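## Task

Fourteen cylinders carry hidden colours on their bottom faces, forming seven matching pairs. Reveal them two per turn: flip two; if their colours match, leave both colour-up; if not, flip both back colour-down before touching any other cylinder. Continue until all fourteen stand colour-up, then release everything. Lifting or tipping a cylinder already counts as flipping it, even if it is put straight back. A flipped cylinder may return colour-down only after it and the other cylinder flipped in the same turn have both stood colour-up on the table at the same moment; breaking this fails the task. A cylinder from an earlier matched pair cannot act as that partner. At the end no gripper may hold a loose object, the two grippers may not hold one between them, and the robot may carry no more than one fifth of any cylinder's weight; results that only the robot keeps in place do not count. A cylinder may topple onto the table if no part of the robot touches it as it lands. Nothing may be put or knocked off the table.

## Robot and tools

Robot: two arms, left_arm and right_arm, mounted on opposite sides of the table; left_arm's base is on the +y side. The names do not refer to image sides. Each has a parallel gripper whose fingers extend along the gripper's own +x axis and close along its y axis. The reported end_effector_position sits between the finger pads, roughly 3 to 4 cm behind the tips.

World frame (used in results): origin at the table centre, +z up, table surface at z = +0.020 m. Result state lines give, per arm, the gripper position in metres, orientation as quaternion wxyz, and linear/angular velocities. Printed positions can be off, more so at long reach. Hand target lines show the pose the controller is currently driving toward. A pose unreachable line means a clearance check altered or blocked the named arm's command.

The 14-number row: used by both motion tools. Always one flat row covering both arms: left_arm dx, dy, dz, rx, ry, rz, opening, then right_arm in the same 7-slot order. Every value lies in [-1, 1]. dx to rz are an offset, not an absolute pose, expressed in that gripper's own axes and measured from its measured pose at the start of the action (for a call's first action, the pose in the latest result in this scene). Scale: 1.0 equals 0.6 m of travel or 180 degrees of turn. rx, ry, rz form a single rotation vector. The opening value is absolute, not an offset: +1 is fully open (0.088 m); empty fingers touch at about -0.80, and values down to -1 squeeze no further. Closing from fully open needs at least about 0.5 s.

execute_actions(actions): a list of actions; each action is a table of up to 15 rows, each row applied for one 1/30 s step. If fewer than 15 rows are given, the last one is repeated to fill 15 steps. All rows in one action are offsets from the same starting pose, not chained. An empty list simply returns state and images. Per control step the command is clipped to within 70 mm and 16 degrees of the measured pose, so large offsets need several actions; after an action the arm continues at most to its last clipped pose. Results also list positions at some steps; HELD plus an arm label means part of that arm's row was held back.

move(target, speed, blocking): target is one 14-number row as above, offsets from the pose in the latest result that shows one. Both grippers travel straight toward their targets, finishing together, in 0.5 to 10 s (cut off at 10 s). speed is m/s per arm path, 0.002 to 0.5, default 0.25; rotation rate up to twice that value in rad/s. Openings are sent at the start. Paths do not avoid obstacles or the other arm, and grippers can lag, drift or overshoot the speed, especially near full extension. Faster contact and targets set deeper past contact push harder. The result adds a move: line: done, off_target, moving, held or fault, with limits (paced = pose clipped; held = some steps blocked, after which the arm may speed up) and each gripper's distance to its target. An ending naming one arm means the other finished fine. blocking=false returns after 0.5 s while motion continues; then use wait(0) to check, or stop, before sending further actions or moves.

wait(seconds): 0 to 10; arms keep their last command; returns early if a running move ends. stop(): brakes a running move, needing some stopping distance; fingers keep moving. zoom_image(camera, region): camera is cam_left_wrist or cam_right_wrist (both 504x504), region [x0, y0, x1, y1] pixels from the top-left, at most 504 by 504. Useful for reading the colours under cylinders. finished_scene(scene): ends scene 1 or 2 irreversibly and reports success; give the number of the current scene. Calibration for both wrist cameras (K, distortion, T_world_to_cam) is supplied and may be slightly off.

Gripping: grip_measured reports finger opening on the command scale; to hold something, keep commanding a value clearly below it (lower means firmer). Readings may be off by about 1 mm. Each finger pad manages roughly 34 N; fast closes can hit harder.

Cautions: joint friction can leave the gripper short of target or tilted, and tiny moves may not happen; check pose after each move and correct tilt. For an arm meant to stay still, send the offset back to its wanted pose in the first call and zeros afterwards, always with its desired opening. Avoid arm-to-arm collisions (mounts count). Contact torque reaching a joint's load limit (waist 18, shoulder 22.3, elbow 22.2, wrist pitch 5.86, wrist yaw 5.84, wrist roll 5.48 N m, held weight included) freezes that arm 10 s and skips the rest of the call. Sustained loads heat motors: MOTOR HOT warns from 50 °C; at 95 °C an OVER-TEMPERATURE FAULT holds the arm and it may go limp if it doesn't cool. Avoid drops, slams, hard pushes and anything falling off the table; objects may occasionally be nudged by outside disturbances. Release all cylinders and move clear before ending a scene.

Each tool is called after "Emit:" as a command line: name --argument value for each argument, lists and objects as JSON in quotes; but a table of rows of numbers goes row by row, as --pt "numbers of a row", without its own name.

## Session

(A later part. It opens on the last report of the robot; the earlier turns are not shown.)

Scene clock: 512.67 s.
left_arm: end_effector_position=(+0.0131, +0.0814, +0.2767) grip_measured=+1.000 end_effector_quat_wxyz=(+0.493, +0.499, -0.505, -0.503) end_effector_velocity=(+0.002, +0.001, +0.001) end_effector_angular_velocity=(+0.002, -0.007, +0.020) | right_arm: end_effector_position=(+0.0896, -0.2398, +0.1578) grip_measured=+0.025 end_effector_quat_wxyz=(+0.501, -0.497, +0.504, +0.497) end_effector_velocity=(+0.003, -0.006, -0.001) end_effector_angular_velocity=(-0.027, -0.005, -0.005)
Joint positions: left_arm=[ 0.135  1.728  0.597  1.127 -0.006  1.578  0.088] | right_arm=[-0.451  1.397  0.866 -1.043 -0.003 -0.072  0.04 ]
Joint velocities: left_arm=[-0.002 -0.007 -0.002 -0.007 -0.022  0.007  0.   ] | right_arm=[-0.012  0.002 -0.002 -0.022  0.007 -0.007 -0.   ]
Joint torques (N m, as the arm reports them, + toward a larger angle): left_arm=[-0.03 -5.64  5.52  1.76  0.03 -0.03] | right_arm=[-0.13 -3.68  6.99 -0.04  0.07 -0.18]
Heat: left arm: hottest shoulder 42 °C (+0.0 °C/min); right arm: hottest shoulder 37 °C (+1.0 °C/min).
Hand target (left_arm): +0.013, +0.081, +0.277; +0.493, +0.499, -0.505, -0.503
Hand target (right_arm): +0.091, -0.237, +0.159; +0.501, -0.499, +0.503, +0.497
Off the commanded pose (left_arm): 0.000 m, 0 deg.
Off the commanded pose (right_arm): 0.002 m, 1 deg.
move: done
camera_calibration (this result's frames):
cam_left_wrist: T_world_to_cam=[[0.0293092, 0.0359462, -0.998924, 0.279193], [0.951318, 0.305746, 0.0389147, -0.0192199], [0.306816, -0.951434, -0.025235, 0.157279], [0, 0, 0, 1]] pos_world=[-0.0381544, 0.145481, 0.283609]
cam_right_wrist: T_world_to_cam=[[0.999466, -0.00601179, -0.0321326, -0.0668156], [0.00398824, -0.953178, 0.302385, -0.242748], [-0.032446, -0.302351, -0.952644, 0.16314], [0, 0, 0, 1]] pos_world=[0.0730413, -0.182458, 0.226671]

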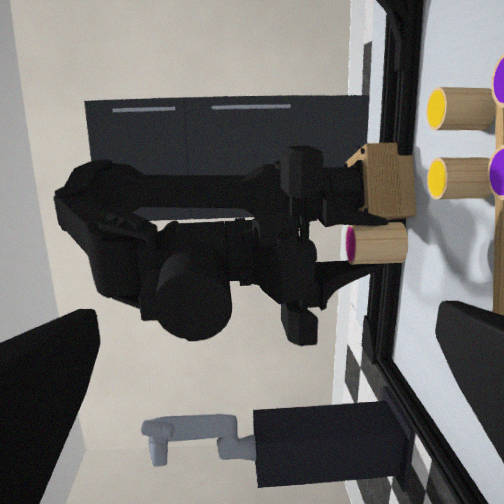

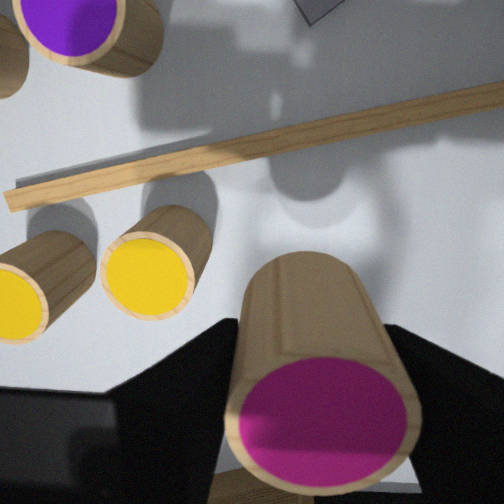

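Emit:
move --target '[0,0,0,0,0,0,1,0.148,-0.009,0,0,0,0,-0.3]' --speed 0.08

Emit:
execute_actions --actions '[[[0,0,0,0,0,0,1,0,0,0,0,0,0,0.35]]]'

Emit:
wait --seconds 3

Emit:
execute_actions --actions '[[[0,0,0,0,0,0,1,0,0,0,0,0,0,-0.3]],[[0,0,0,0,0,0,1,0,0,0,0,0,0,-0.3]]]'

Emit:
move --target '[0,0,0,0,0,0,1,-0.13,0,0,0,0,0,-0.3]' --speed 0.15

Emit:
move --target '[0,0,0,0,0,0,1,-0.205,0.133,0.34,0,-0.496,0,-0.3]' --speed 0.3

Scene clock: 517.50 s.
left_arm: end_effector_position=(+0.0131, +0.0815, +0.2766) grip_measured=+1.000 end_effector_quat_wxyz=(+0.493, +0.499, -0.505, -0.503) end_effector_velocity=(+0.000, +0.001, -0.001) end_effector_angular_velocity=(+0.008, +0.022, +0.005) | right_arm: end_effector_position=(+0.0943, -0.2374, +0.0739) grip_measured=+0.024 end_effector_quat_wxyz=(+0.505, -0.494, +0.502, +0.499) end_effector_velocity=(-0.000, +0.001, +0.000) end_effector_angular_velocity=(+0.008, +0.006, +0.005)
Joint positions: left_arm=[ 0.135  1.728  0.596  1.127 -0.006  1.578  0.088] | right_arm=[-0.471  1.576  0.648 -0.634 -0.003 -0.089  0.04 ]
Joint velocities: left_arm=[-0.002 -0.002 -0.002 -0.007 -0.007 -0.022  0.   ] | right_arm=[-0.002 -0.002 -0.002  0.007 -0.007 -0.007 -0.   ]
Joint torques (N m, as the arm reports them, + toward a larger angle): left_arm=[-0.06 -5.6   5.55  1.72  0.01 -0.04] | right_arm=[-0.2  -3.84  3.07  0.95 -0.02 -0.2 ]
Heat: left arm: hottest shoulder 41 °C (-2.0 °C/min); right arm: hottest shoulder 36 °C (+0.0 °C/min).
Hand target (left_arm): +0.013, +0.082, +0.277; +0.493, +0.499, -0.505, -0.503
Hand target (right_arm): +0.095, -0.241, +0.069; +0.501, -0.497, +0.504, +0.497
Off the commanded pose (left_arm): 0.000 m, 0 deg.
Off the commanded pose (right_arm): 0.006 m, 1 deg.
move: done
camera_calibration (this result's frames):
cam_left_wrist: T_world_to_cam=[[0.0293175, 0.0363271, -0.99891, 0.279012], [0.951317, 0.305731, 0.0390392, -0.0192721], [0.306816, -0.951425, -0.0255954, 0.157445], [0, 0, 0, 1]] pos_world=[-0.0381528, 0.145554, 0.28349]
cam_right_wrist: T_world_to_cam=[[0.999487, -0.0090862, -0.0307164, -0.075017], [0.000262468, -0.95657, 0.291503, -0.214755], [-0.032031, -0.291362, -0.956077, 0.0868732], [0, 0, 0, 1]] pos_world=[0.0778175, -0.180798, 0.143355]

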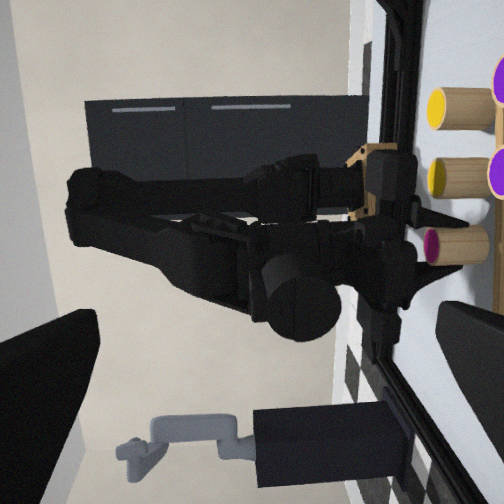

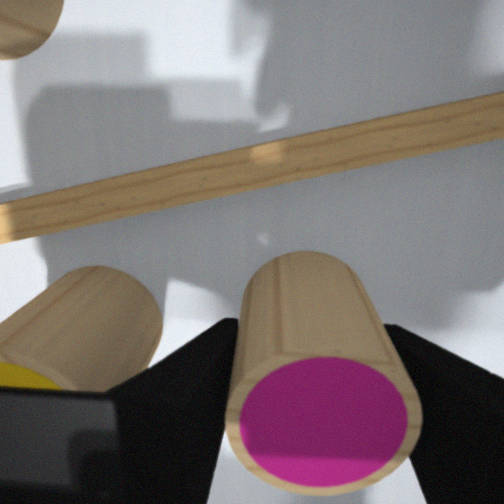

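Scene clock: 518.00 s.
left_arm: end_effector_position=(+0.0131, +0.0815, +0.2766) grip_measured=+1.000 end_effector_quat_wxyz=(+0.493, +0.499, -0.505, -0.503) end_effector_velocity=(-0.002, +0.001, -0.001) end_effector_angular_velocity=(+0.008, +0.022, -0.010) | right_arm: end_effector_position=(+0.0943, -0.2370, +0.0739) grip_measured=+0.345 end_effector_quat_wxyz=(+0.506, -0.493, +0.501, +0.500) end_effector_velocity=(-0.001, -0.002, -0.000) end_effector_angular_velocity=(-0.007, +0.008, +0.005)
Joint positions: left_arm=[ 0.135  1.728  0.596  1.127 -0.006  1.578  0.088] | right_arm=[-0.471  1.576  0.648 -0.632 -0.003 -0.089  0.056]
Joint velocities: left_arm=[-0.002 -0.002 -0.002 -0.007  0.007 -0.022  0.   ] | right_arm=[-0.002 -0.002 -0.002 -0.007 -0.007 -0.007  0.002]
Joint torques (N m, as the arm reports them, + toward a larger angle): left_arm=[-0.18 -5.69  5.49  1.76 -0.01 -0.06] | right_arm=[ 0.04 -5.1   4.43 -0.03  0.   -0.01]
Heat: left arm: hottest shoulder 41 °C (-2.0 °C/min); right arm: hottest shoulder 36 °C (+0.0 °C/min).
Hand target (left_arm): +0.013, +0.082, +0.277; +0.493, +0.499, -0.505, -0.503
Hand target (right_arm): +0.094, -0.237, +0.074; +0.505, -0.494, +0.502, +0.499
Off the commanded pose (left_arm): 0.000 m, 0 deg.
Off the commanded pose (right_arm): 0.000 m, 0 deg.
Step readings (end_effector_position):
0: left_arm (+0.0131, +0.0815, +0.2766) | right_arm (+0.0943, -0.2374, +0.0739)
1: left_arm (+0.0131, +0.0815, +0.2766) | right_arm (+0.0943, -0.2374, +0.0739)
2: left_arm (+0.0131, +0.0815, +0.2766) | right_arm (+0.0943, -0.2373, +0.0739)
4: left_arm (+0.0131, +0.0815, +0.2766) | right_arm (+0.0943, -0.2370, +0.0739)
8: left_arm (+0.0131, +0.0815, +0.2766) | right_arm (+0.0943, -0.2370, +0.0739)
15: end_effector_position above
camera_calibration (this result's frames):
cam_left_wrist: T_world_to_cam=[[0.0293175, 0.0363271, -0.99891, 0.279012], [0.951317, 0.305731, 0.0390392, -0.0192721], [0.306816, -0.951425, -0.0255954, 0.157445], [0, 0, 0, 1]] pos_world=[-0.0381528, 0.145554, 0.28349]
cam_right_wrist: T_world_to_cam=[[0.999493, -0.0090281, -0.0305372, -0.0750559], [0.000205384, -0.957121, 0.289688, -0.214351], [-0.0318432, -0.289547, -0.956634, 0.0874526], [0, 0, 0, 1]] pos_world=[0.0778467, -0.180516, 0.143463]

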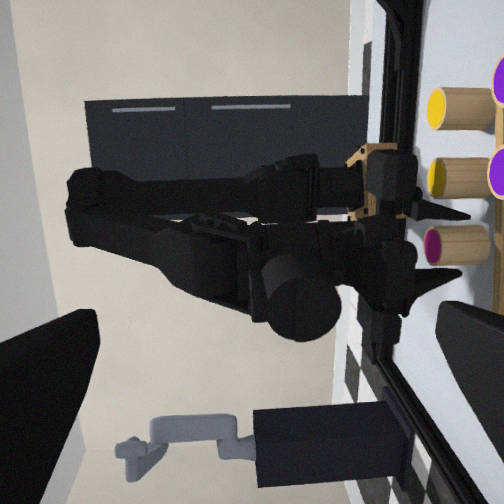

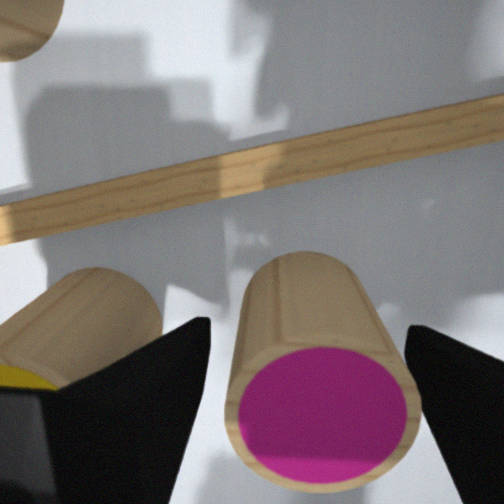

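Scene clock: 521.00 s.
left_arm: end_effector_position=(+0.0131, +0.0815, +0.2766) grip_measured=+1.000 end_effector_quat_wxyz=(+0.493, +0.499, -0.505, -0.503) end_effector_velocity=(+0.000, +0.001, -0.001) end_effector_angular_velocity=(+0.008, +0.022, +0.005) | right_arm: end_effector_position=(+0.0943, -0.2370, +0.0739) grip_measured=+0.350 end_effector_quat_wxyz=(+0.506, -0.493, +0.501, +0.500) end_effector_velocity=(-0.001, -0.002, -0.000) end_effector_angular_velocity=(-0.007, +0.008, +0.005)
Joint positions: left_arm=[ 0.135  1.728  0.596  1.127 -0.006  1.578  0.088] | right_arm=[-0.471  1.576  0.648 -0.632 -0.003 -0.089  0.056]
Joint velocities: left_arm=[-0.002 -0.002 -0.002 -0.007 -0.007 -0.022  0.   ] | right_arm=[-0.002 -0.002 -0.002 -0.007 -0.007 -0.007 -0.   ]
Joint torques (N m, as the arm reports them, + toward a larger angle): left_arm=[-0.1  -5.6   5.38  1.74  0.   -0.06] | right_arm=[ 0.06 -5.09  4.4  -0.02 -0.01 -0.02]
Heat: left arm: hottest shoulder 41 °C (-2.0 °C/min); right arm: hottest shoulder 36 °C (+0.0 °C/min).
Hand target (left_arm): +0.013, +0.082, +0.277; +0.493, +0.499, -0.505, -0.503
Hand target (right_arm): +0.094, -0.237, +0.074; +0.505, -0.494, +0.502, +0.499
Off the commanded pose (left_arm): 0.000 m, 0 deg.
Off the commanded pose (right_arm): 0.000 m, 0 deg.
wait: 3.00 s; at rest by 0.17 s
camera_calibration (this result's frames):
cam_left_wrist: T_world_to_cam=[[0.0293175, 0.0363271, -0.99891, 0.279012], [0.951317, 0.305731, 0.0390392, -0.0192721], [0.306816, -0.951425, -0.0255954, 0.157445], [0, 0, 0, 1]] pos_world=[-0.0381528, 0.145554, 0.28349]
cam_right_wrist: T_world_to_cam=[[0.999493, -0.0090281, -0.0305372, -0.0750559], [0.000205384, -0.957121, 0.289688, -0.214351], [-0.0318432, -0.289547, -0.956634, 0.0874526], [0, 0, 0, 1]] pos_world=[0.0778467, -0.180516, 0.143463]

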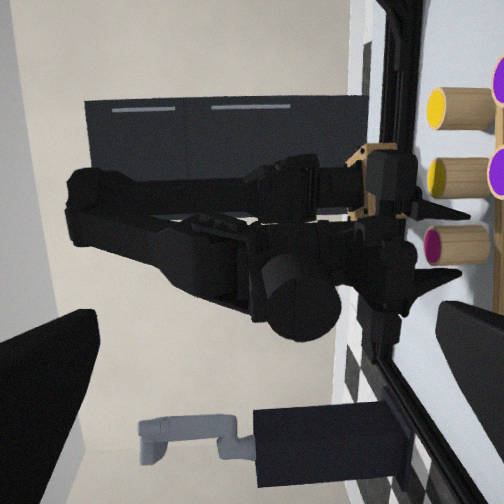

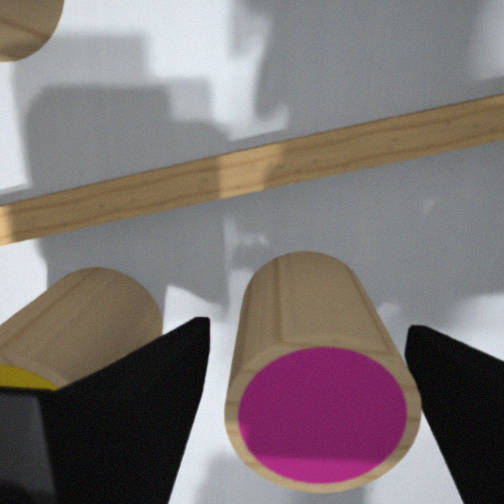

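Scene clock: 522.00 s.
left_arm: end_effector_position=(+0.0131, +0.0815, +0.2766) grip_measured=+1.000 end_effector_quat_wxyz=(+0.493, +0.499, -0.505, -0.503) end_effector_velocity=(+0.000, +0.000, -0.004) end_effector_angular_velocity=(+0.012, +0.007, +0.005) | right_arm: end_effector_position=(+0.0941, -0.2371, +0.0739) grip_measured=+0.025 end_effector_quat_wxyz=(+0.506, -0.493, +0.502, +0.500) end_effector_velocity=(-0.001, -0.002, -0.000) end_effector_angular_velocity=(-0.006, +0.008, +0.020)
Joint positions: left_arm=[ 0.135  1.728  0.596  1.127 -0.006  1.578  0.088] | right_arm=[-0.471  1.576  0.648 -0.632 -0.004 -0.089  0.04 ]
Joint velocities: left_arm=[-0.002  0.002 -0.002 -0.007 -0.007 -0.007  0.   ] | right_arm=[-0.002 -0.002 -0.002 -0.007 -0.007 -0.022 -0.   ]
Joint torques (N m, as the arm reports them, + toward a larger angle): left_arm=[-0.12 -5.63  5.58  1.72  0.   -0.04] | right_arm=[ 0.04 -5.06  4.4   0.15 -0.01 -0.01]
Heat: left arm: hottest shoulder 41 °C (-2.0 °C/min); right arm: hottest shoulder 36 °C (+0.0 °C/min).
Hand target (left_arm): +0.013, +0.082, +0.277; +0.493, +0.499, -0.505, -0.503
Hand target (right_arm): +0.094, -0.237, +0.074; +0.506, -0.493, +0.502, +0.500
Off the commanded pose (left_arm): 0.000 m, 0 deg.
Off the commanded pose (right_arm): 0.000 m, 0 deg.
Step readings (end_effector_position; steps 1 to 15: 1st action; 16 to 30: 2nd action):
0: left_arm (+0.0131, +0.0815, +0.2766) | right_arm (+0.0943, -0.2370, +0.0739)
1: left_arm (+0.0131, +0.0815, +0.2766) | right_arm (+0.0943, -0.2370, +0.0739)
2: left_arm (+0.0131, +0.0815, +0.2766) | right_arm (+0.0943, -0.2370, +0.0739)
4: left_arm (+0.0131, +0.0815, +0.2766) | right_arm (+0.0941, -0.2371, +0.0739)
8: left_arm (+0.0131, +0.0815, +0.2766) | right_arm (+0.0941, -0.2371, +0.0739)
15: left_arm (+0.0131, +0.0815, +0.2766) | right_arm (+0.0941, -0.2371, +0.0739)
16: left_arm (+0.0131, +0.0815, +0.2766) | right_arm (+0.0941, -0.2371, +0.0739)
17: left_arm (+0.0131, +0.0815, +0.2766) | right_arm (+0.0941, -0.2371, +0.0739)
19: left_arm (+0.0131, +0.0815, +0.2766) | right_arm (+0.0941, -0.2371, +0.0739)
23: left_arm (+0.0131, +0.0815, +0.2766) | right_arm (+0.0941, -0.2371, +0.0739)
30: end_effector_position above
camera_calibration (this result's frames):
cam_left_wrist: T_world_to_cam=[[0.0293175, 0.0363271, -0.99891, 0.279012], [0.951317, 0.305731, 0.0390392, -0.0192721], [0.306816, -0.951425, -0.0255954, 0.157445], [0, 0, 0, 1]] pos_world=[-0.0381528, 0.145554, 0.28349]
cam_right_wrist: T_world_to_cam=[[0.999444, -0.00901865, -0.0320914, -0.074698], [0.000672306, -0.957057, 0.2899, -0.214452], [-0.0333278, -0.28976, -0.956519, 0.0875084], [0, 0, 0, 1]] pos_world=[0.0777172, -0.18056, 0.143476]

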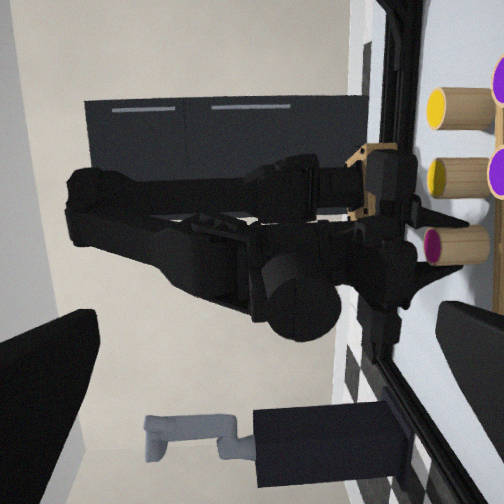

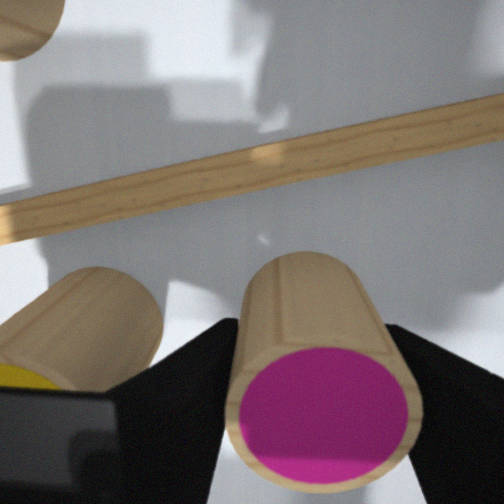

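Scene clock: 523.00 s.
left_arm: end_effector_position=(+0.0131, +0.0815, +0.2766) grip_measured=+1.000 end_effector_quat_wxyz=(+0.493, +0.499, -0.505, -0.503) end_effector_velocity=(+0.000, +0.001, -0.001) end_effector_angular_velocity=(+0.007, +0.007, +0.005) | right_arm: end_effector_position=(+0.0937, -0.2409, +0.1471) grip_measured=+0.024 end_effector_quat_wxyz=(+0.501, -0.497, +0.506, +0.496) end_effector_velocity=(-0.002, -0.002, +0.002) end_effector_angular_velocity=(-0.011, +0.009, +0.010)
Joint positions: left_arm=[ 0.135  1.728  0.596  1.127 -0.006  1.578  0.088] | right_arm=[-0.471  1.412  0.834 -1.    -0.004 -0.089  0.04 ]
Joint velocities: left_arm=[-0.002 -0.002 -0.002 -0.007 -0.007 -0.007  0.   ] | right_arm=[ 0.002 -0.002  0.007 -0.022 -0.007 -0.007  0.   ]
Joint torques (N m, as the arm reports them, + toward a larger angle): left_arm=[ 0.03 -5.76  5.55  1.75 -0.01 -0.06] | right_arm=[-0.14 -5.58  6.91 -0.1  -0.03 -0.06]
Heat: left arm: hottest shoulder 41 °C (-2.0 °C/min); right arm: hottest shoulder 36 °C (+0.0 °C/min).
Hand target (left_arm): +0.013, +0.082, +0.277; +0.493, +0.499, -0.505, -0.503
Hand target (right_arm): +0.094, -0.238, +0.152; +0.506, -0.493, +0.502, +0.500
Off the commanded pose (left_arm): 0.000 m, 0 deg.
Off the commanded pose (right_arm): 0.006 m, 1 deg.
move: done
camera_calibration (this result's frames):
cam_left_wrist: T_world_to_cam=[[0.0293175, 0.0363271, -0.99891, 0.279012], [0.951317, 0.305731, 0.0390392, -0.0192721], [0.306816, -0.951425, -0.0255954, 0.157445], [0, 0, 0, 1]] pos_world=[-0.0381528, 0.145554, 0.28349]
cam_right_wrist: T_world_to_cam=[[0.999385, -0.00959315, -0.0337352, -0.0718761], [0.00121129, -0.951851, 0.306558, -0.240607], [-0.0350517, -0.30641, -0.951254, 0.151741], [0, 0, 0, 1]] pos_world=[0.0774421, -0.183217, 0.21568]

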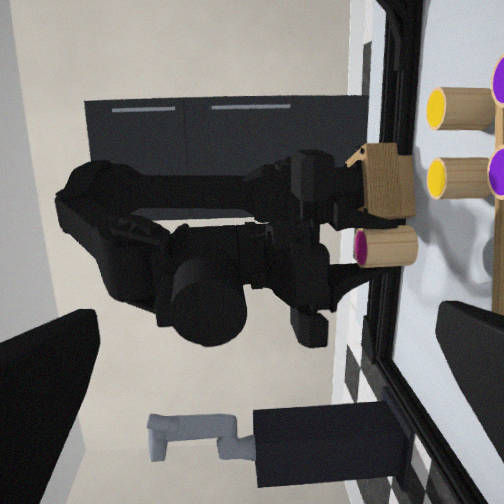

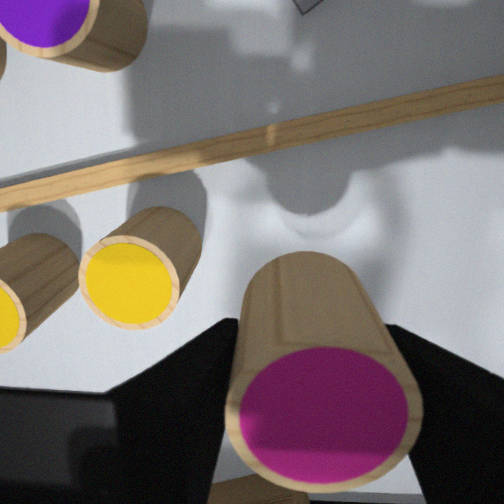

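Scene clock: 526.13 s.
left_arm: end_effector_position=(+0.0131, +0.0815, +0.2764) grip_measured=+1.000 end_effector_quat_wxyz=(+0.493, +0.499, -0.505, -0.503) end_effector_velocity=(+0.000, +0.002, -0.003) end_effector_angular_velocity=(+0.012, +0.007, +0.005) | right_arm: end_effector_position=(+0.0173, -0.0380, +0.2697) grip_measured=+0.024 end_effector_quat_wxyz=(+0.710, +0.000, +0.015, +0.705) end_effector_velocity=(-0.000, +0.002, +0.001) end_effector_angular_velocity=(+0.012, -0.005, +0.005)
Joint positions: left_arm=[ 0.135  1.729  0.596  1.127 -0.006  1.578  0.088] | right_arm=[-0.161  1.591  0.568  1.001  0.214  0.027  0.04 ]
Joint velocities: left_arm=[-0.002 -0.002 -0.007 -0.007 -0.007 -0.007  0.   ] | right_arm=[-0.002  0.012  0.002  0.022 -0.007 -0.007 -0.   ]
Joint torques (N m, as the arm reports them, + toward a larger angle): left_arm=[-0.09 -5.75  5.62  1.74  0.03 -0.03] | right_arm=[ 0.21 -5.38  6.47  2.09  0.13 -0.2 ]
Heat: left arm: hottest shoulder 41 °C (-2.0 °C/min); right arm: hottest shoulder 36 °C (+0.0 °C/min).
Hand target (left_arm): +0.013, +0.081, +0.276; +0.493, +0.499, -0.505, -0.503
Hand target (right_arm): +0.016, -0.036, +0.269; +0.710, -0.001, +0.013, +0.704
Off the commanded pose (left_arm): 0.000 m, 0 deg.
Off the commanded pose (right_arm): 0.003 m, 1 deg.
move: done
camera_calibration (this result's frames):
cam_left_wrist: T_world_to_cam=[[0.0293258, 0.0367081, -0.998896, 0.278818], [0.951317, 0.305716, 0.0391637, -0.0192911], [0.306816, -0.951415, -0.0259557, 0.157517], [0, 0, 0, 1]] pos_world=[-0.0381534, 0.145527, 0.283354]
cam_right_wrist: T_world_to_cam=[[0.999603, 0.0218309, -0.0177871, 0.00741133], [-0.00985575, -0.320474, -0.947206, 0.277338], [-0.0263787, 0.947006, -0.320132, 0.205146], [0, 0, 0, 1]] pos_world=[0.000736478, -0.105557, 0.328502]

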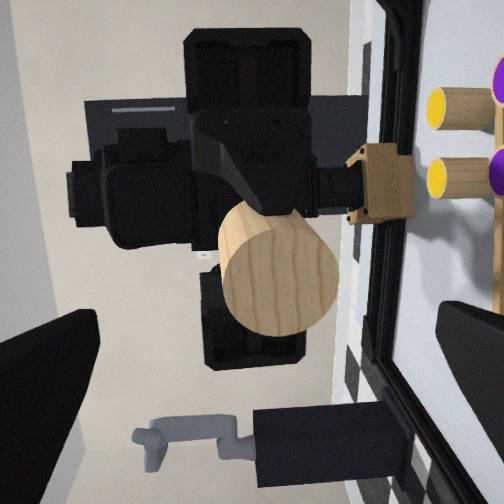

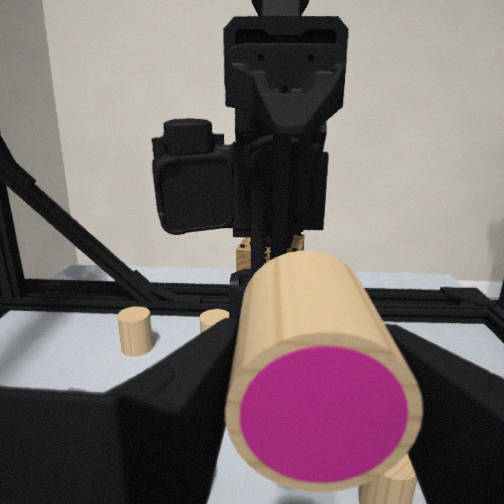

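Emit:
move --target '[0.134,-0.007,-0.007,0,0,0,1,0,0,0,0,0,0,-0.3]' --speed 0.1

Emit:
execute_actions --actions '[[[0,0,0,0,0,0,-0.3,0,0,0,0,0,0,-0.3]],[[0,0,0,0,0,0,-0.3,0,0,0,0,0,0,-0.3]],[[0,0,0,0,0,0,-0.3,0,0,0,0,0,0,1]]]'

Emit:
move --target '[-0.1,0,0,0,0,0,-0.3,-0.1,0,0,0,0,0,1]' --speed 0.2

Emit:
move --target '[-0.213,-0.188,0.05,0,0,-0.494,-0.3,0.011,0.062,-0.192,-0.005,0.499,-0.005,0.6]' --speed 0.3

Scene clock: 540.00 s.
left_arm: end_effector_position=(+0.0161, +0.0038, +0.2724) grip_measured=+1.000 end_effector_quat_wxyz=(+0.494, +0.500, -0.504, -0.502) end_effector_velocity=(-0.002, -0.003, -0.004) end_effector_angular_velocity=(+0.017, +0.007, -0.010) | right_arm: end_effector_position=(+0.0173, -0.0379, +0.2695) grip_measured=+0.024 end_effector_quat_wxyz=(+0.710, +0.000, +0.015, +0.705) end_effector_velocity=(+0.000, -0.001, -0.002) end_effector_angular_velocity=(-0.007, -0.009, +0.005)
Joint positions: left_arm=[0.147 1.974 0.924 1.046 0.002 1.578 0.088] | right_arm=[-0.161  1.592  0.568  1.002  0.214  0.026  0.04 ]
Joint velocities: left_arm=[-0.002  0.007  0.012 -0.022  0.007 -0.007  0.   ] | right_arm=[-0.002 -0.002 -0.002 -0.007 -0.007 -0.007  0.   ]
Joint torques (N m, as the arm reports them, + toward a larger angle): left_arm=[ 0.26 -6.68  6.93  1.57  0.23 -0.04] | right_arm=[ 0.09 -6.5   5.59  1.75  0.    0.01]
Heat: left arm: hottest shoulder 40 °C (-1.0 °C/min); right arm: hottest shoulder 36 °C (+1.0 °C/min).
Hand target (left_arm): +0.016, +0.001, +0.271; +0.493, +0.499, -0.505, -0.503
Hand target (right_arm): +0.017, -0.038, +0.270; +0.710, +0.000, +0.015, +0.705
Off the commanded pose (left_arm): 0.003 m, 0 deg.
Off the commanded pose (right_arm): 0.000 m, 0 deg.
move: done
camera_calibration (this result's frames):
cam_left_wrist: T_world_to_cam=[[0.0291528, 0.0360471, -0.998925, 0.277589], [0.950263, 0.30901, 0.0388835, 0.00185805], [0.31008, -0.950375, -0.0252457, 0.0822708], [0, 0, 0, 1]] pos_world=[-0.0353686, 0.0676077, 0.279295]
cam_right_wrist: T_world_to_cam=[[0.99961, 0.021839, -0.017406, 0.00732318], [-0.00949191, -0.320477, -0.947209, 0.277163], [-0.0262643, 0.947005, -0.320144, 0.204988], [0, 0, 0, 1]] pos_world=[0.000694359, -0.105461, 0.328285]

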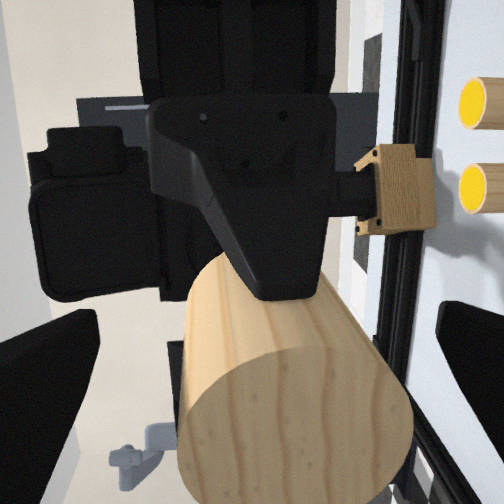

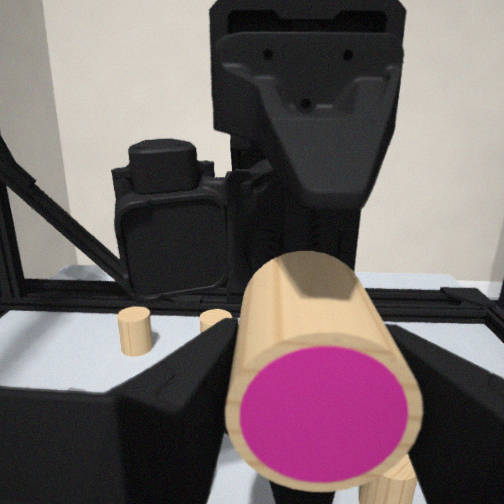

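Scene clock: 541.50 s.
left_arm: end_effector_position=(+0.0161, +0.0037, +0.2723) grip_measured=+0.052 end_effector_quat_wxyz=(+0.494, +0.500, -0.504, -0.503) end_effector_velocity=(-0.000, +0.001, -0.001) end_effector_angular_velocity=(+0.007, +0.007, +0.005) | right_arm: end_effector_position=(+0.0172, -0.0379, +0.2693) grip_measured=+0.998 end_effector_quat_wxyz=(+0.709, -0.000, +0.015, +0.705) end_effector_velocity=(-0.000, -0.000, -0.004) end_effector_angular_velocity=(-0.012, -0.024, +0.005)
Joint positions: left_arm=[0.147 1.974 0.925 1.044 0.002 1.578 0.042] | right_arm=[-0.161  1.592  0.568  1.001  0.213  0.026  0.088]
Joint velocities: left_arm=[-0.002 -0.002 -0.002 -0.007 -0.007 -0.007 -0.   ] | right_arm=[-0.002  0.002 -0.002 -0.007 -0.007 -0.022  0.005]
Joint torques (N m, as the arm reports them, + toward a larger angle): left_arm=[-0.02 -7.53  5.88  1.82  0.02 -0.05] | right_arm=[ 0.07 -6.31  5.6   1.86  0.02 -0.01]
Heat: left arm: hottest shoulder 41 °C (+0.0 °C/min); right arm: hottest shoulder 36 °C (+1.0 °C/min).
Hand target (left_arm): +0.016, +0.004, +0.273; +0.494, +0.499, -0.504, -0.502
Hand target (right_arm): +0.017, -0.038, +0.269; +0.710, -0.000, +0.015, +0.705
Off the commanded pose (left_arm): 0.000 m, 0 deg.
Off the commanded pose (right_arm): 0.000 m, 0 deg.
Step readings (end_effector_position; steps 1 to 15: 1st action; 16 to 30: 2nd action; 31 to 45: 3rd action):
0: left_arm (+0.0161, +0.0038, +0.2724) | right_arm (+0.0173, -0.0379, +0.2695)
1: left_arm (+0.0161, +0.0037, +0.2726) | right_arm (+0.0173, -0.0379, +0.2695)
2: left_arm (+0.0161, +0.0037, +0.2726) | right_arm (+0.0173, -0.0379, +0.2695)
4: left_arm (+0.0161, +0.0037, +0.2726) | right_arm (+0.0173, -0.0379, +0.2695)
8: left_arm (+0.0161, +0.0037, +0.2729) | right_arm (+0.0173, -0.0379, +0.2692)
15: left_arm (+0.0161, +0.0037, +0.2726) | right_arm (+0.0173, -0.0379, +0.2694)
16: left_arm (+0.0161, +0.0037, +0.2726) | right_arm (+0.0173, -0.0379, +0.2694)
17: left_arm (+0.0161, +0.0037, +0.2726) | right_arm (+0.0173, -0.0379, +0.2694)
19: left_arm (+0.0161, +0.0037, +0.2726) | right_arm (+0.0173, -0.0379, +0.2694)
23: left_arm (+0.0161, +0.0037, +0.2726) | right_arm (+0.0173, -0.0379, +0.2694)
30: left_arm (+0.0161, +0.0037, +0.2726) | right_arm (+0.0173, -0.0379, +0.2694)
31: left_arm (+0.0161, +0.0037, +0.2726) | right_arm (+0.0173, -0.0379, +0.2694)
32: left_arm (+0.0161, +0.0037, +0.2726) | right_arm (+0.0173, -0.0379, +0.2693)
34: left_arm (+0.0161, +0.0037, +0.2726) | right_arm (+0.0172, -0.0379, +0.2693)
38: left_arm (+0.0161, +0.0037, +0.2723) | right_arm (+0.0172, -0.0379, +0.2693)
45: end_effector_position above
camera_calibration (this result's frames):
cam_left_wrist: T_world_to_cam=[[0.0287795, 0.036814, -0.998908, 0.27749], [0.950277, 0.308982, 0.0387658, 0.00191586], [0.310072, -0.950355, -0.0260911, 0.0824333], [0, 0, 0, 1]] pos_world=[-0.0353669, 0.0675334, 0.279264]
cam_right_wrist: T_world_to_cam=[[0.999604, 0.0222072, -0.017274, 0.00735553], [-0.00922888, -0.321189, -0.94697, 0.276911], [-0.0265778, 0.946755, -0.320857, 0.205125], [0, 0, 0, 1]] pos_world=[0.000654732, -0.105426, 0.328169]

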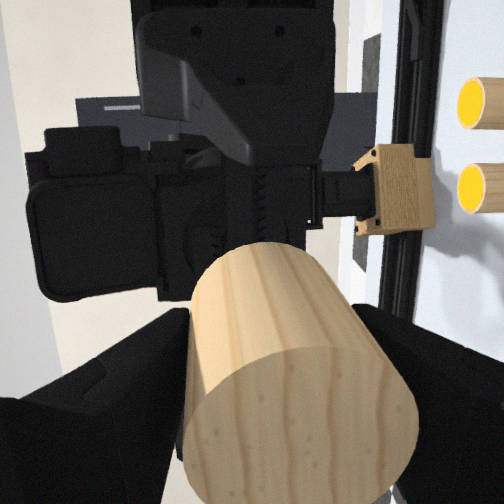

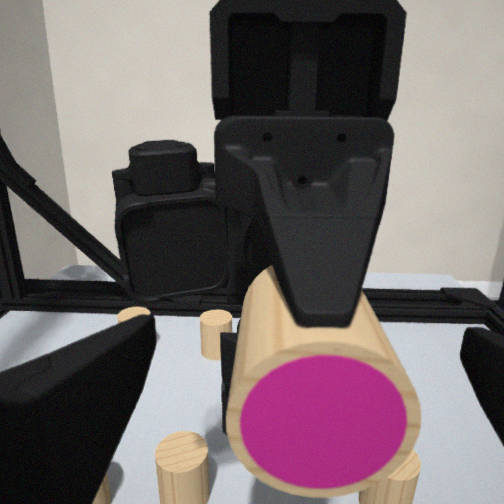

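Scene clock: 542.40 s.
left_arm: end_effector_position=(+0.0167, +0.0618, +0.2671) grip_measured=+0.051 end_effector_quat_wxyz=(+0.490, +0.503, -0.500, -0.506) end_effector_velocity=(+0.000, +0.003, +0.001) end_effector_angular_velocity=(+0.002, -0.007, +0.005) | right_arm: end_effector_position=(+0.0167, -0.0944, +0.2741) grip_measured=+1.000 end_effector_quat_wxyz=(+0.709, +0.003, +0.013, +0.705) end_effector_velocity=(+0.002, -0.002, +0.001) end_effector_angular_velocity=(+0.002, +0.008, -0.000)
Joint positions: left_arm=[0.147 1.813 0.67  1.123 0.002 1.578 0.042] | right_arm=[-0.106  1.349  0.376  0.959  0.269  0.026  0.088]
Joint velocities: left_arm=[-0.002 -0.017 -0.012 -0.007 -0.007  0.007  0.   ] | right_arm=[-0.007 -0.017 -0.007 -0.007 -0.007  0.007  0.   ]
Joint torques (N m, as the arm reports them, + toward a larger angle): left_arm=[-0.11 -7.52  4.98  2.09 -0.01 -0.04] | right_arm=[ 0.24 -5.48  4.37  1.6   0.13  0.05]
Heat: left arm: hottest shoulder 41 °C (+0.0 °C/min); right arm: hottest shoulder 36 °C (+1.0 °C/min).
Hand target (left_arm): +0.017, +0.064, +0.273; +0.494, +0.500, -0.504, -0.503
Hand target (right_arm): +0.017, -0.098, +0.271; +0.709, +0.000, +0.016, +0.705
Off the commanded pose (left_arm): 0.006 m, 1 deg.
Off the commanded pose (right_arm): 0.005 m, 1 deg.
move: done
camera_calibration (this result's frames):
cam_left_wrist: T_world_to_cam=[[0.0289332, 0.0516698, -0.998245, 0.269009], [0.950271, 0.30837, 0.0435042, -0.0176308], [0.310077, -0.949862, -0.0401782, 0.141055], [0, 0, 0, 1]] pos_world=[-0.034767, 0.12552, 0.274971]
cam_right_wrist: T_world_to_cam=[[0.999576, 0.0227523, -0.0181431, 0.00952595], [-0.0101167, -0.312882, -0.949738, 0.264905], [-0.0272853, 0.949519, -0.31252, 0.258162], [0, 0, 0, 1]] pos_world=[0.000202088, -0.162462, 0.332444]

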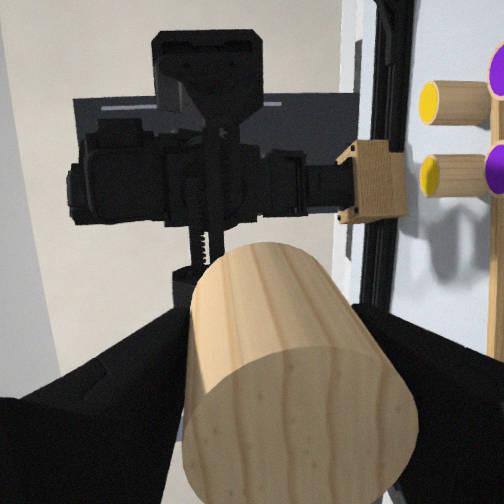

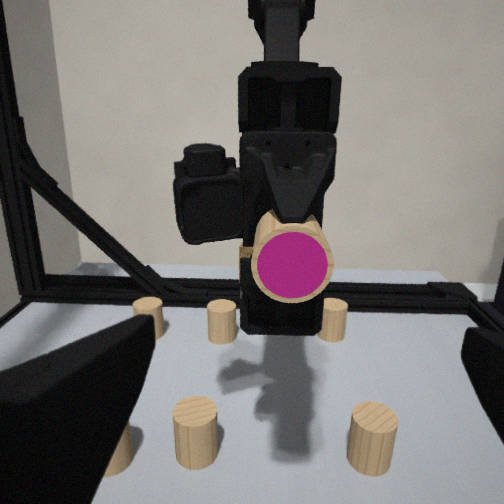

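Scene clock: 545.47 s.
left_arm: end_effector_position=(-0.0095, +0.1933, +0.1559) grip_measured=+0.048 end_effector_quat_wxyz=(-0.002, +0.710, -0.002, -0.704) end_effector_velocity=(-0.002, +0.002, +0.001) end_effector_angular_velocity=(+0.018, +0.006, +0.005) | right_arm: end_effector_position=(-0.0223, -0.0908, +0.1620) grip_measured=+0.600 end_effector_quat_wxyz=(+0.504, -0.500, +0.500, +0.496) end_effector_velocity=(+0.000, -0.001, +0.006) end_effector_angular_velocity=(-0.010, -0.010, -0.005)
Joint positions: left_arm=[ 0.058  1.851  1.235 -0.955 -0.008  1.478  0.041] | right_arm=[-0.111  1.995  1.561 -1.139  0.007  0.266  0.068]
Joint velocities: left_arm=[-0.002  0.007  0.012 -0.022  0.007 -0.007  0.   ] | right_arm=[ 0.002  0.002  0.027 -0.037  0.007  0.007 -0.   ]
Joint torques (N m, as the arm reports them, + toward a larger angle): left_arm=[-0.23 -5.93  6.75 -0.05  0.25 -0.09] | right_arm=[-0.15 -7.88  6.99 -0.06 -0.15  0.04]
Heat: left arm: hottest shoulder 41 °C (+0.0 °C/min); right arm: hottest shoulder 36 °C (+1.0 °C/min).
Hand target (left_arm): -0.012, +0.191, +0.156; -0.002, +0.708, -0.001, -0.707
Hand target (right_arm): -0.022, -0.089, +0.159; +0.503, -0.501, +0.504, +0.493
Off the commanded pose (left_arm): 0.002 m, 0 deg.
Off the commanded pose (right_arm): 0.003 m, 1 deg.
move: done
camera_calibration (this result's frames):
cam_left_wrist: T_world_to_cam=[[0.027361, 0.999108, 0.0321705, -0.191851], [0.943845, -0.036421, 0.328374, -0.00624], [0.329252, 0.0213793, -0.944, 0.222988], [0, 0, 0, 1]] pos_world=[-0.0622806, 0.186685, 0.218722]
cam_right_wrist: T_world_to_cam=[[0.999765, -0.003649, -0.0213908, 0.0444815], [0.00294704, -0.953795, 0.300445, -0.101298], [-0.0214987, -0.300437, -0.953559, 0.209113], [0, 0, 0, 1]] pos_world=[-0.0396768, -0.0336295, 0.230788]

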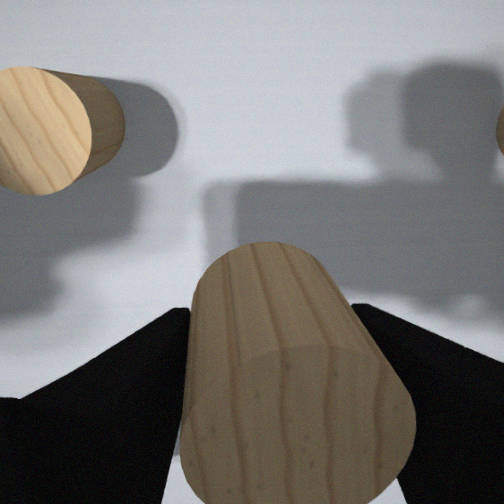

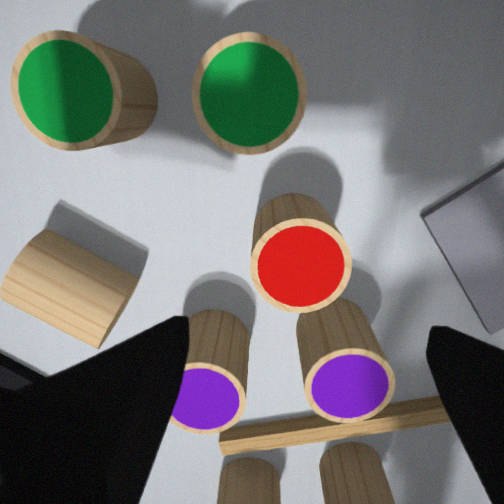

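Emit:
move --target '[0.153,0,0,0,0,0,-0.3,0.15,-0.003,-0.003,0,0,0,0.6]' --speed 0.08

Scene clock: 548.50 s.
left_arm: end_effector_position=(-0.0092, +0.1932, +0.0686) grip_measured=+0.044 end_effector_quat_wxyz=(-0.001, +0.710, -0.003, -0.705) end_effector_velocity=(-0.001, +0.003, +0.001) end_effector_angular_velocity=(+0.007, -0.008, +0.000) | right_arm: end_effector_position=(-0.0222, -0.0884, +0.0802) grip_measured=+0.600 end_effector_quat_wxyz=(+0.509, -0.492, +0.497, +0.503) end_effector_velocity=(+0.001, -0.003, -0.001) end_effector_angular_velocity=(-0.014, +0.004, +0.005)
Joint positions: left_arm=[ 0.059  2.023  1.076 -0.621 -0.007  1.478  0.041] | right_arm=[-0.113  2.09   1.358 -0.817  0.007  0.266  0.068]
Joint velocities: left_arm=[-0.007 -0.007 -0.007 -0.007 -0.007 -0.007  0.   ] | right_arm=[-0.002  0.002 -0.002 -0.007 -0.007 -0.007 -0.   ]
Joint torques (N m, as the arm reports them, + toward a larger angle): left_arm=[ 0.2  -5.76  4.28  1.08  0.03  0.1 ] | right_arm=[-0.18 -8.05  3.61  0.3   0.   -0.15]
Heat: left arm: hottest shoulder 41 °C (-1.0 °C/min); right arm: hottest shoulder 36 °C (+1.0 °C/min).
Hand target (left_arm): -0.008, +0.194, +0.064; -0.002, +0.710, -0.002, -0.704
Hand target (right_arm): -0.020, -0.093, +0.072; +0.504, -0.500, +0.500, +0.496
Off the commanded pose (left_arm): 0.005 m, 0 deg.
Off the commanded pose (right_arm): 0.010 m, 1 deg.
move: off_target (right_arm)
camera_calibration (this result's frames):
cam_left_wrist: T_world_to_cam=[[0.0270011, 0.99921, 0.0291608, -0.188754], [0.944082, -0.035079, 0.32784, 0.0218999], [0.328604, 0.0186781, -0.944283, 0.141048], [0, 0, 0, 1]] pos_world=[-0.0619276, 0.186739, 0.131514]
cam_right_wrist: T_world_to_cam=[[0.999597, -0.00498081, -0.0279431, 0.0430914], [0.00299268, -0.9605, 0.278263, -0.0732301], [-0.0282254, -0.278235, -0.960098, 0.134161], [0, 0, 0, 1]] pos_world=[-0.0390682, -0.0327946, 0.150389]

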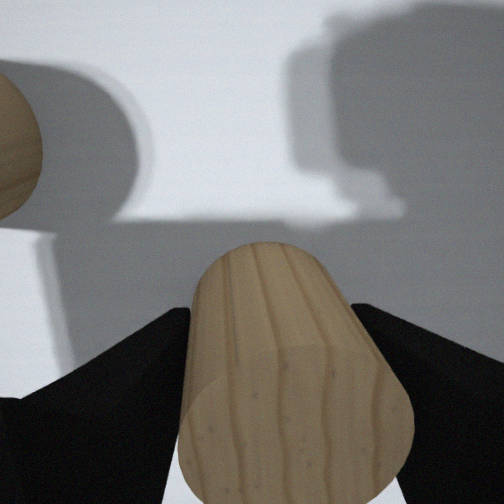

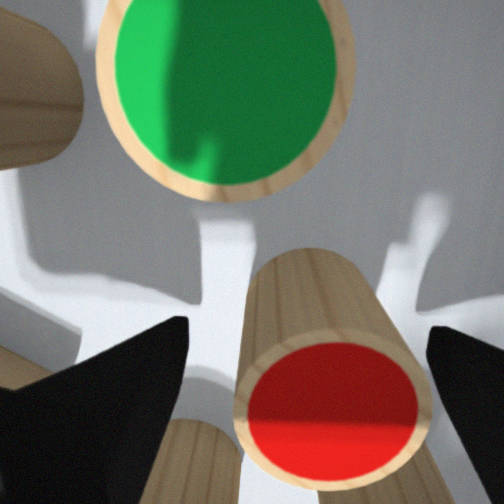

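Emit:
execute_actions --actions '[[[0,0,0,0,0,0,0.5,0,0,0,0,0,0,-0.3]],[[0,0,0,0,0,0,0.5,0,0,0,0,0,0,-0.3]]]'

Emit:
move --target '[-0.13,0,0,0,0,0,0.5,-0.13,0,0,0,0,0,-0.3]' --speed 0.15

Emit:
move --target '[-0.23,0.193,-0.04,0,0,0.508,1,-0.205,-0.058,0.092,0,-0.497,0,-0.3]' --speed 0.3

Scene clock: 552.67 s.
left_arm: end_effector_position=(-0.0091, +0.1930, +0.0684) grip_measured=+0.500 end_effector_quat_wxyz=(-0.000, +0.710, -0.004, -0.705) end_effector_velocity=(-0.001, +0.008, -0.002) end_effector_angular_velocity=(+0.031, -0.010, +0.015) | right_arm: end_effector_position=(-0.0222, -0.0885, +0.0800) grip_measured=+0.025 end_effector_quat_wxyz=(+0.508, -0.492, +0.497, +0.503) end_effector_velocity=(+0.003, -0.002, +0.000) end_effector_angular_velocity=(-0.005, -0.009, -0.010)
Joint positions: left_arm=[ 0.059  2.023  1.075 -0.619 -0.007  1.479  0.063] | right_arm=[-0.114  2.09   1.358 -0.817  0.006  0.265  0.04 ]
Joint velocities: left_arm=[-0.007  0.002 -0.007 -0.022 -0.007 -0.022 -0.   ] | right_arm=[-0.002 -0.002 -0.002 -0.007  0.007  0.007 -0.   ]
Joint torques (N m, as the arm reports them, + toward a larger angle): left_arm=[-0.13 -6.79  4.69  0.21  0.01  0.  ] | right_arm=[ 0.07 -9.55  5.04  0.14  0.01 -0.02]
Heat: left arm: hottest shoulder 41 °C (+0.0 °C/min); right arm: hottest shoulder 37 °C (+1.0 °C/min).
Hand target (left_arm): -0.009, +0.193, +0.068; -0.000, +0.710, -0.004, -0.705
Hand target (right_arm): -0.022, -0.088, +0.080; +0.508, -0.492, +0.497, +0.503
Off the commanded pose (left_arm): 0.000 m, 0 deg.
Off the commanded pose (right_arm): 0.000 m, 0 deg.
Step readings (end_effector_position; steps 1 to 15: 1st action; 16 to 30: 2nd action):
0: left_arm (-0.0091, +0.1928, +0.0685) | right_arm (-0.0221, -0.0883, +0.0800)
1: left_arm (-0.0091, +0.1927, +0.0685) | right_arm (-0.0221, -0.0883, +0.0800)
2: left_arm (-0.0091, +0.1928, +0.0685) | right_arm (-0.0221, -0.0883, +0.0800)
4: left_arm (-0.0091, +0.1927, +0.0684) | right_arm (-0.0221, -0.0883, +0.0800)
8: left_arm (-0.0091, +0.1927, +0.0684) | right_arm (-0.0222, -0.0885, +0.0800)
15: left_arm (-0.0091, +0.1930, +0.0684) | right_arm (-0.0222, -0.0885, +0.0800)
16: left_arm (-0.0091, +0.1929, +0.0685) | right_arm (-0.0222, -0.0885, +0.0800)
17: left_arm (-0.0091, +0.1929, +0.0685) | right_arm (-0.0222, -0.0885, +0.0800)
19: left_arm (-0.0091, +0.1930, +0.0684) | right_arm (-0.0222, -0.0885, +0.0800)
23: left_arm (-0.0091, +0.1929, +0.0685) | right_arm (-0.0222, -0.0885, +0.0800)
30: end_effector_position above
camera_calibration (this result's frames):
cam_left_wrist: T_world_to_cam=[[0.0270053, 0.999253, 0.027642, -0.188407], [0.94413, -0.0345821, 0.327753, 0.0217919], [0.328465, 0.0172466, -0.944359, 0.141052], [0, 0, 0, 1]] pos_world=[-0.0618169, 0.186587, 0.131269]
cam_right_wrist: T_world_to_cam=[[0.999569, -0.00497466, -0.0289418, 0.0431696], [0.00329581, -0.960317, 0.278892, -0.0732832], [-0.0291807, -0.278867, -0.959886, 0.133828], [0, 0, 0, 1]] pos_world=[-0.0390043, -0.0328401, 0.150147]

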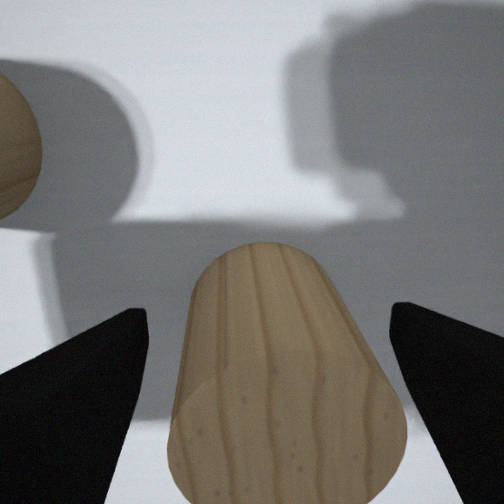

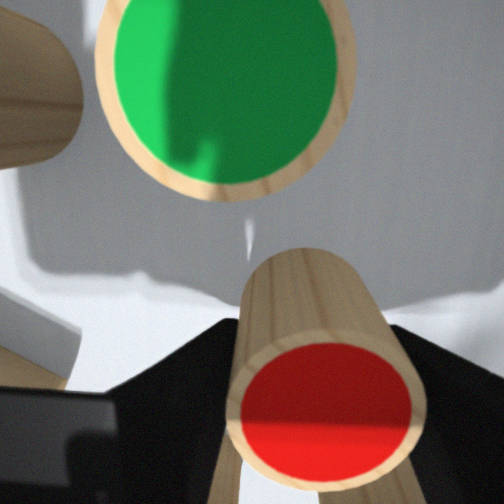

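Scene clock: 553.63 s.
left_arm: end_effector_position=(-0.0089, +0.1960, +0.1404) grip_measured=+0.500 end_effector_quat_wxyz=(-0.006, +0.710, +0.002, -0.704) end_effector_velocity=(+0.000, -0.001, +0.002) end_effector_angular_velocity=(-0.003, -0.007, +0.019) | right_arm: end_effector_position=(-0.0210, -0.0930, +0.1514) grip_measured=+0.025 end_effector_quat_wxyz=(+0.505, -0.497, +0.500, +0.497) end_effector_velocity=(+0.000, -0.001, +0.002) end_effector_angular_velocity=(-0.014, +0.004, +0.005)
Joint positions: left_arm=[ 0.059  1.875  1.199 -0.908 -0.007  1.479  0.063] | right_arm=[-0.114  1.991  1.512 -1.089  0.006  0.265  0.04 ]
Joint velocities: left_arm=[-0.002 -0.002  0.007 -0.007 -0.007 -0.022  0.   ] | right_arm=[-0.002  0.002  0.012 -0.022 -0.007 -0.007 -0.   ]
Joint torques (N m, as the arm reports them, + toward a larger angle): left_arm=[-0.23 -7.71  6.4  -0.02  0.05 -0.08] | right_arm=[  0.14 -10.27   7.07  -0.09   0.02   0.01]
Heat: left arm: hottest shoulder 41 °C (+0.0 °C/min); right arm: hottest shoulder 37 °C (+1.0 °C/min).
Hand target (left_arm): -0.010, +0.193, +0.146; -0.000, +0.709, -0.004, -0.705
Hand target (right_arm): -0.022, -0.090, +0.158; +0.508, -0.492, +0.497, +0.503
Off the commanded pose (left_arm): 0.007 m, 1 deg.
Off the commanded pose (right_arm): 0.007 m, 1 deg.
move: done
camera_calibration (this result's frames):
cam_left_wrist: T_world_to_cam=[[0.0273256, 0.998624, 0.0447541, -0.195748], [0.943565, -0.0405497, 0.328695, -0.000857701], [0.330058, 0.0332466, -0.943375, 0.205742], [0, 0, 0, 1]] pos_world=[-0.0617486, 0.188604, 0.203135]
cam_right_wrist: T_world_to_cam=[[0.999694, -0.00545478, -0.0241403, 0.0432644], [0.00194172, -0.955115, 0.296229, -0.0997412], [-0.0246726, -0.296186, -0.954812, 0.198888], [0, 0, 0, 1]] pos_world=[-0.0381504, -0.0361204, 0.220492]

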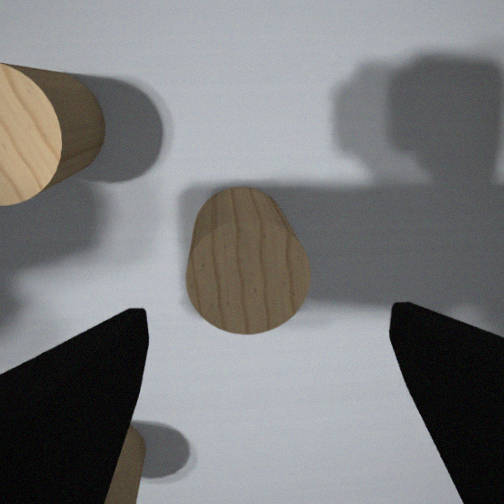

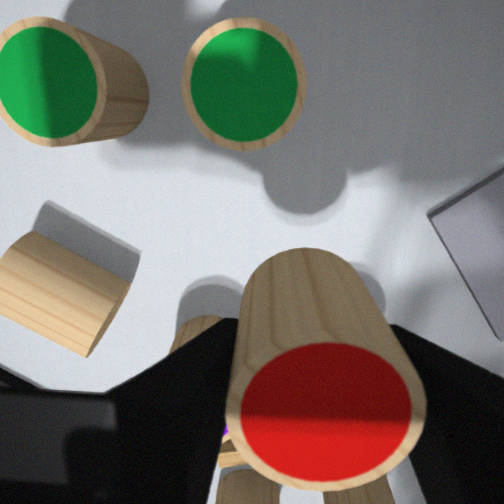

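Scene clock: 556.83 s.
left_arm: end_effector_position=(+0.0120, +0.0793, +0.2805) grip_measured=+1.000 end_effector_quat_wxyz=(+0.499, +0.496, -0.509, -0.496) end_effector_velocity=(+0.002, +0.001, +0.001) end_effector_angular_velocity=(-0.012, +0.023, +0.019) | right_arm: end_effector_position=(+0.0125, -0.0380, +0.2834) grip_measured=+0.024 end_effector_quat_wxyz=(+0.709, +0.009, +0.001, +0.706) end_effector_velocity=(+0.002, -0.001, +0.001) end_effector_angular_velocity=(+0.012, -0.005, -0.010)
Joint positions: left_arm=[ 0.128  1.739  0.605  1.151 -0.019  1.581  0.088] | right_arm=[-0.146  1.572  0.584  1.     0.227  0.012  0.04 ]
Joint velocities: left_arm=[-0.002  0.002 -0.007  0.022 -0.022 -0.022  0.   ] | right_arm=[-0.002  0.002 -0.007  0.022  0.007 -0.007 -0.   ]
Joint torques (N m, as the arm reports them, + toward a larger angle): left_arm=[ 0.16 -5.01  5.36  2.    0.2   0.04] | right_arm=[-0.12 -5.17  4.36  2.07 -0.1  -0.18]
Heat: left arm: hottest shoulder 41 °C (-1.0 °C/min); right arm: hottest shoulder 38 °C (+2.0 °C/min).
Hand target (left_arm): +0.012, +0.079, +0.278; +0.496, +0.497, -0.510, -0.497
Hand target (right_arm): +0.013, -0.039, +0.275; +0.708, -0.001, +0.003, +0.706
Off the commanded pose (left_arm): 0.004 m, 0 deg.
Off the commanded pose (right_arm): 0.009 m, 2 deg.
move: off_target (right_arm)
camera_calibration (this result's frames):
cam_left_wrist: T_world_to_cam=[[0.0319716, 0.0151344, -0.999374, 0.284819], [0.94932, 0.312345, 0.0351004, -0.0170689], [0.312681, -0.949848, -0.00438118, 0.149611], [0, 0, 0, 1]] pos_world=[-0.039683, 0.143129, 0.285895]
cam_right_wrist: T_world_to_cam=[[0.999647, 0.0250153, -0.00900557, 0.010054], [-0.00140317, -0.28861, -0.957446, 0.29432], [-0.0265499, 0.95712, -0.288473, 0.2008], [0, 0, 0, 1]] pos_world=[-0.0043062, -0.107498, 0.339811]

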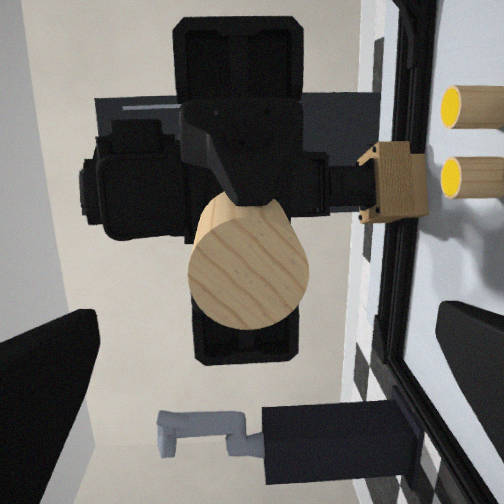

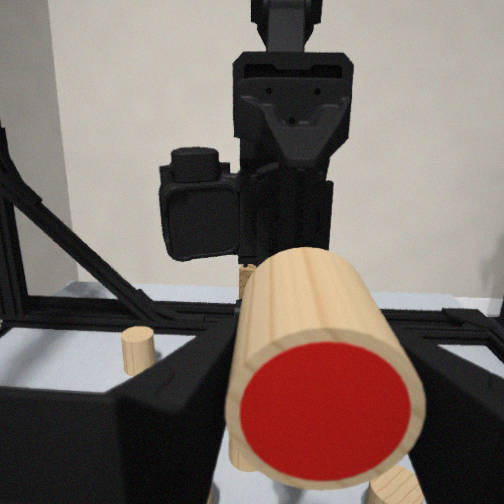

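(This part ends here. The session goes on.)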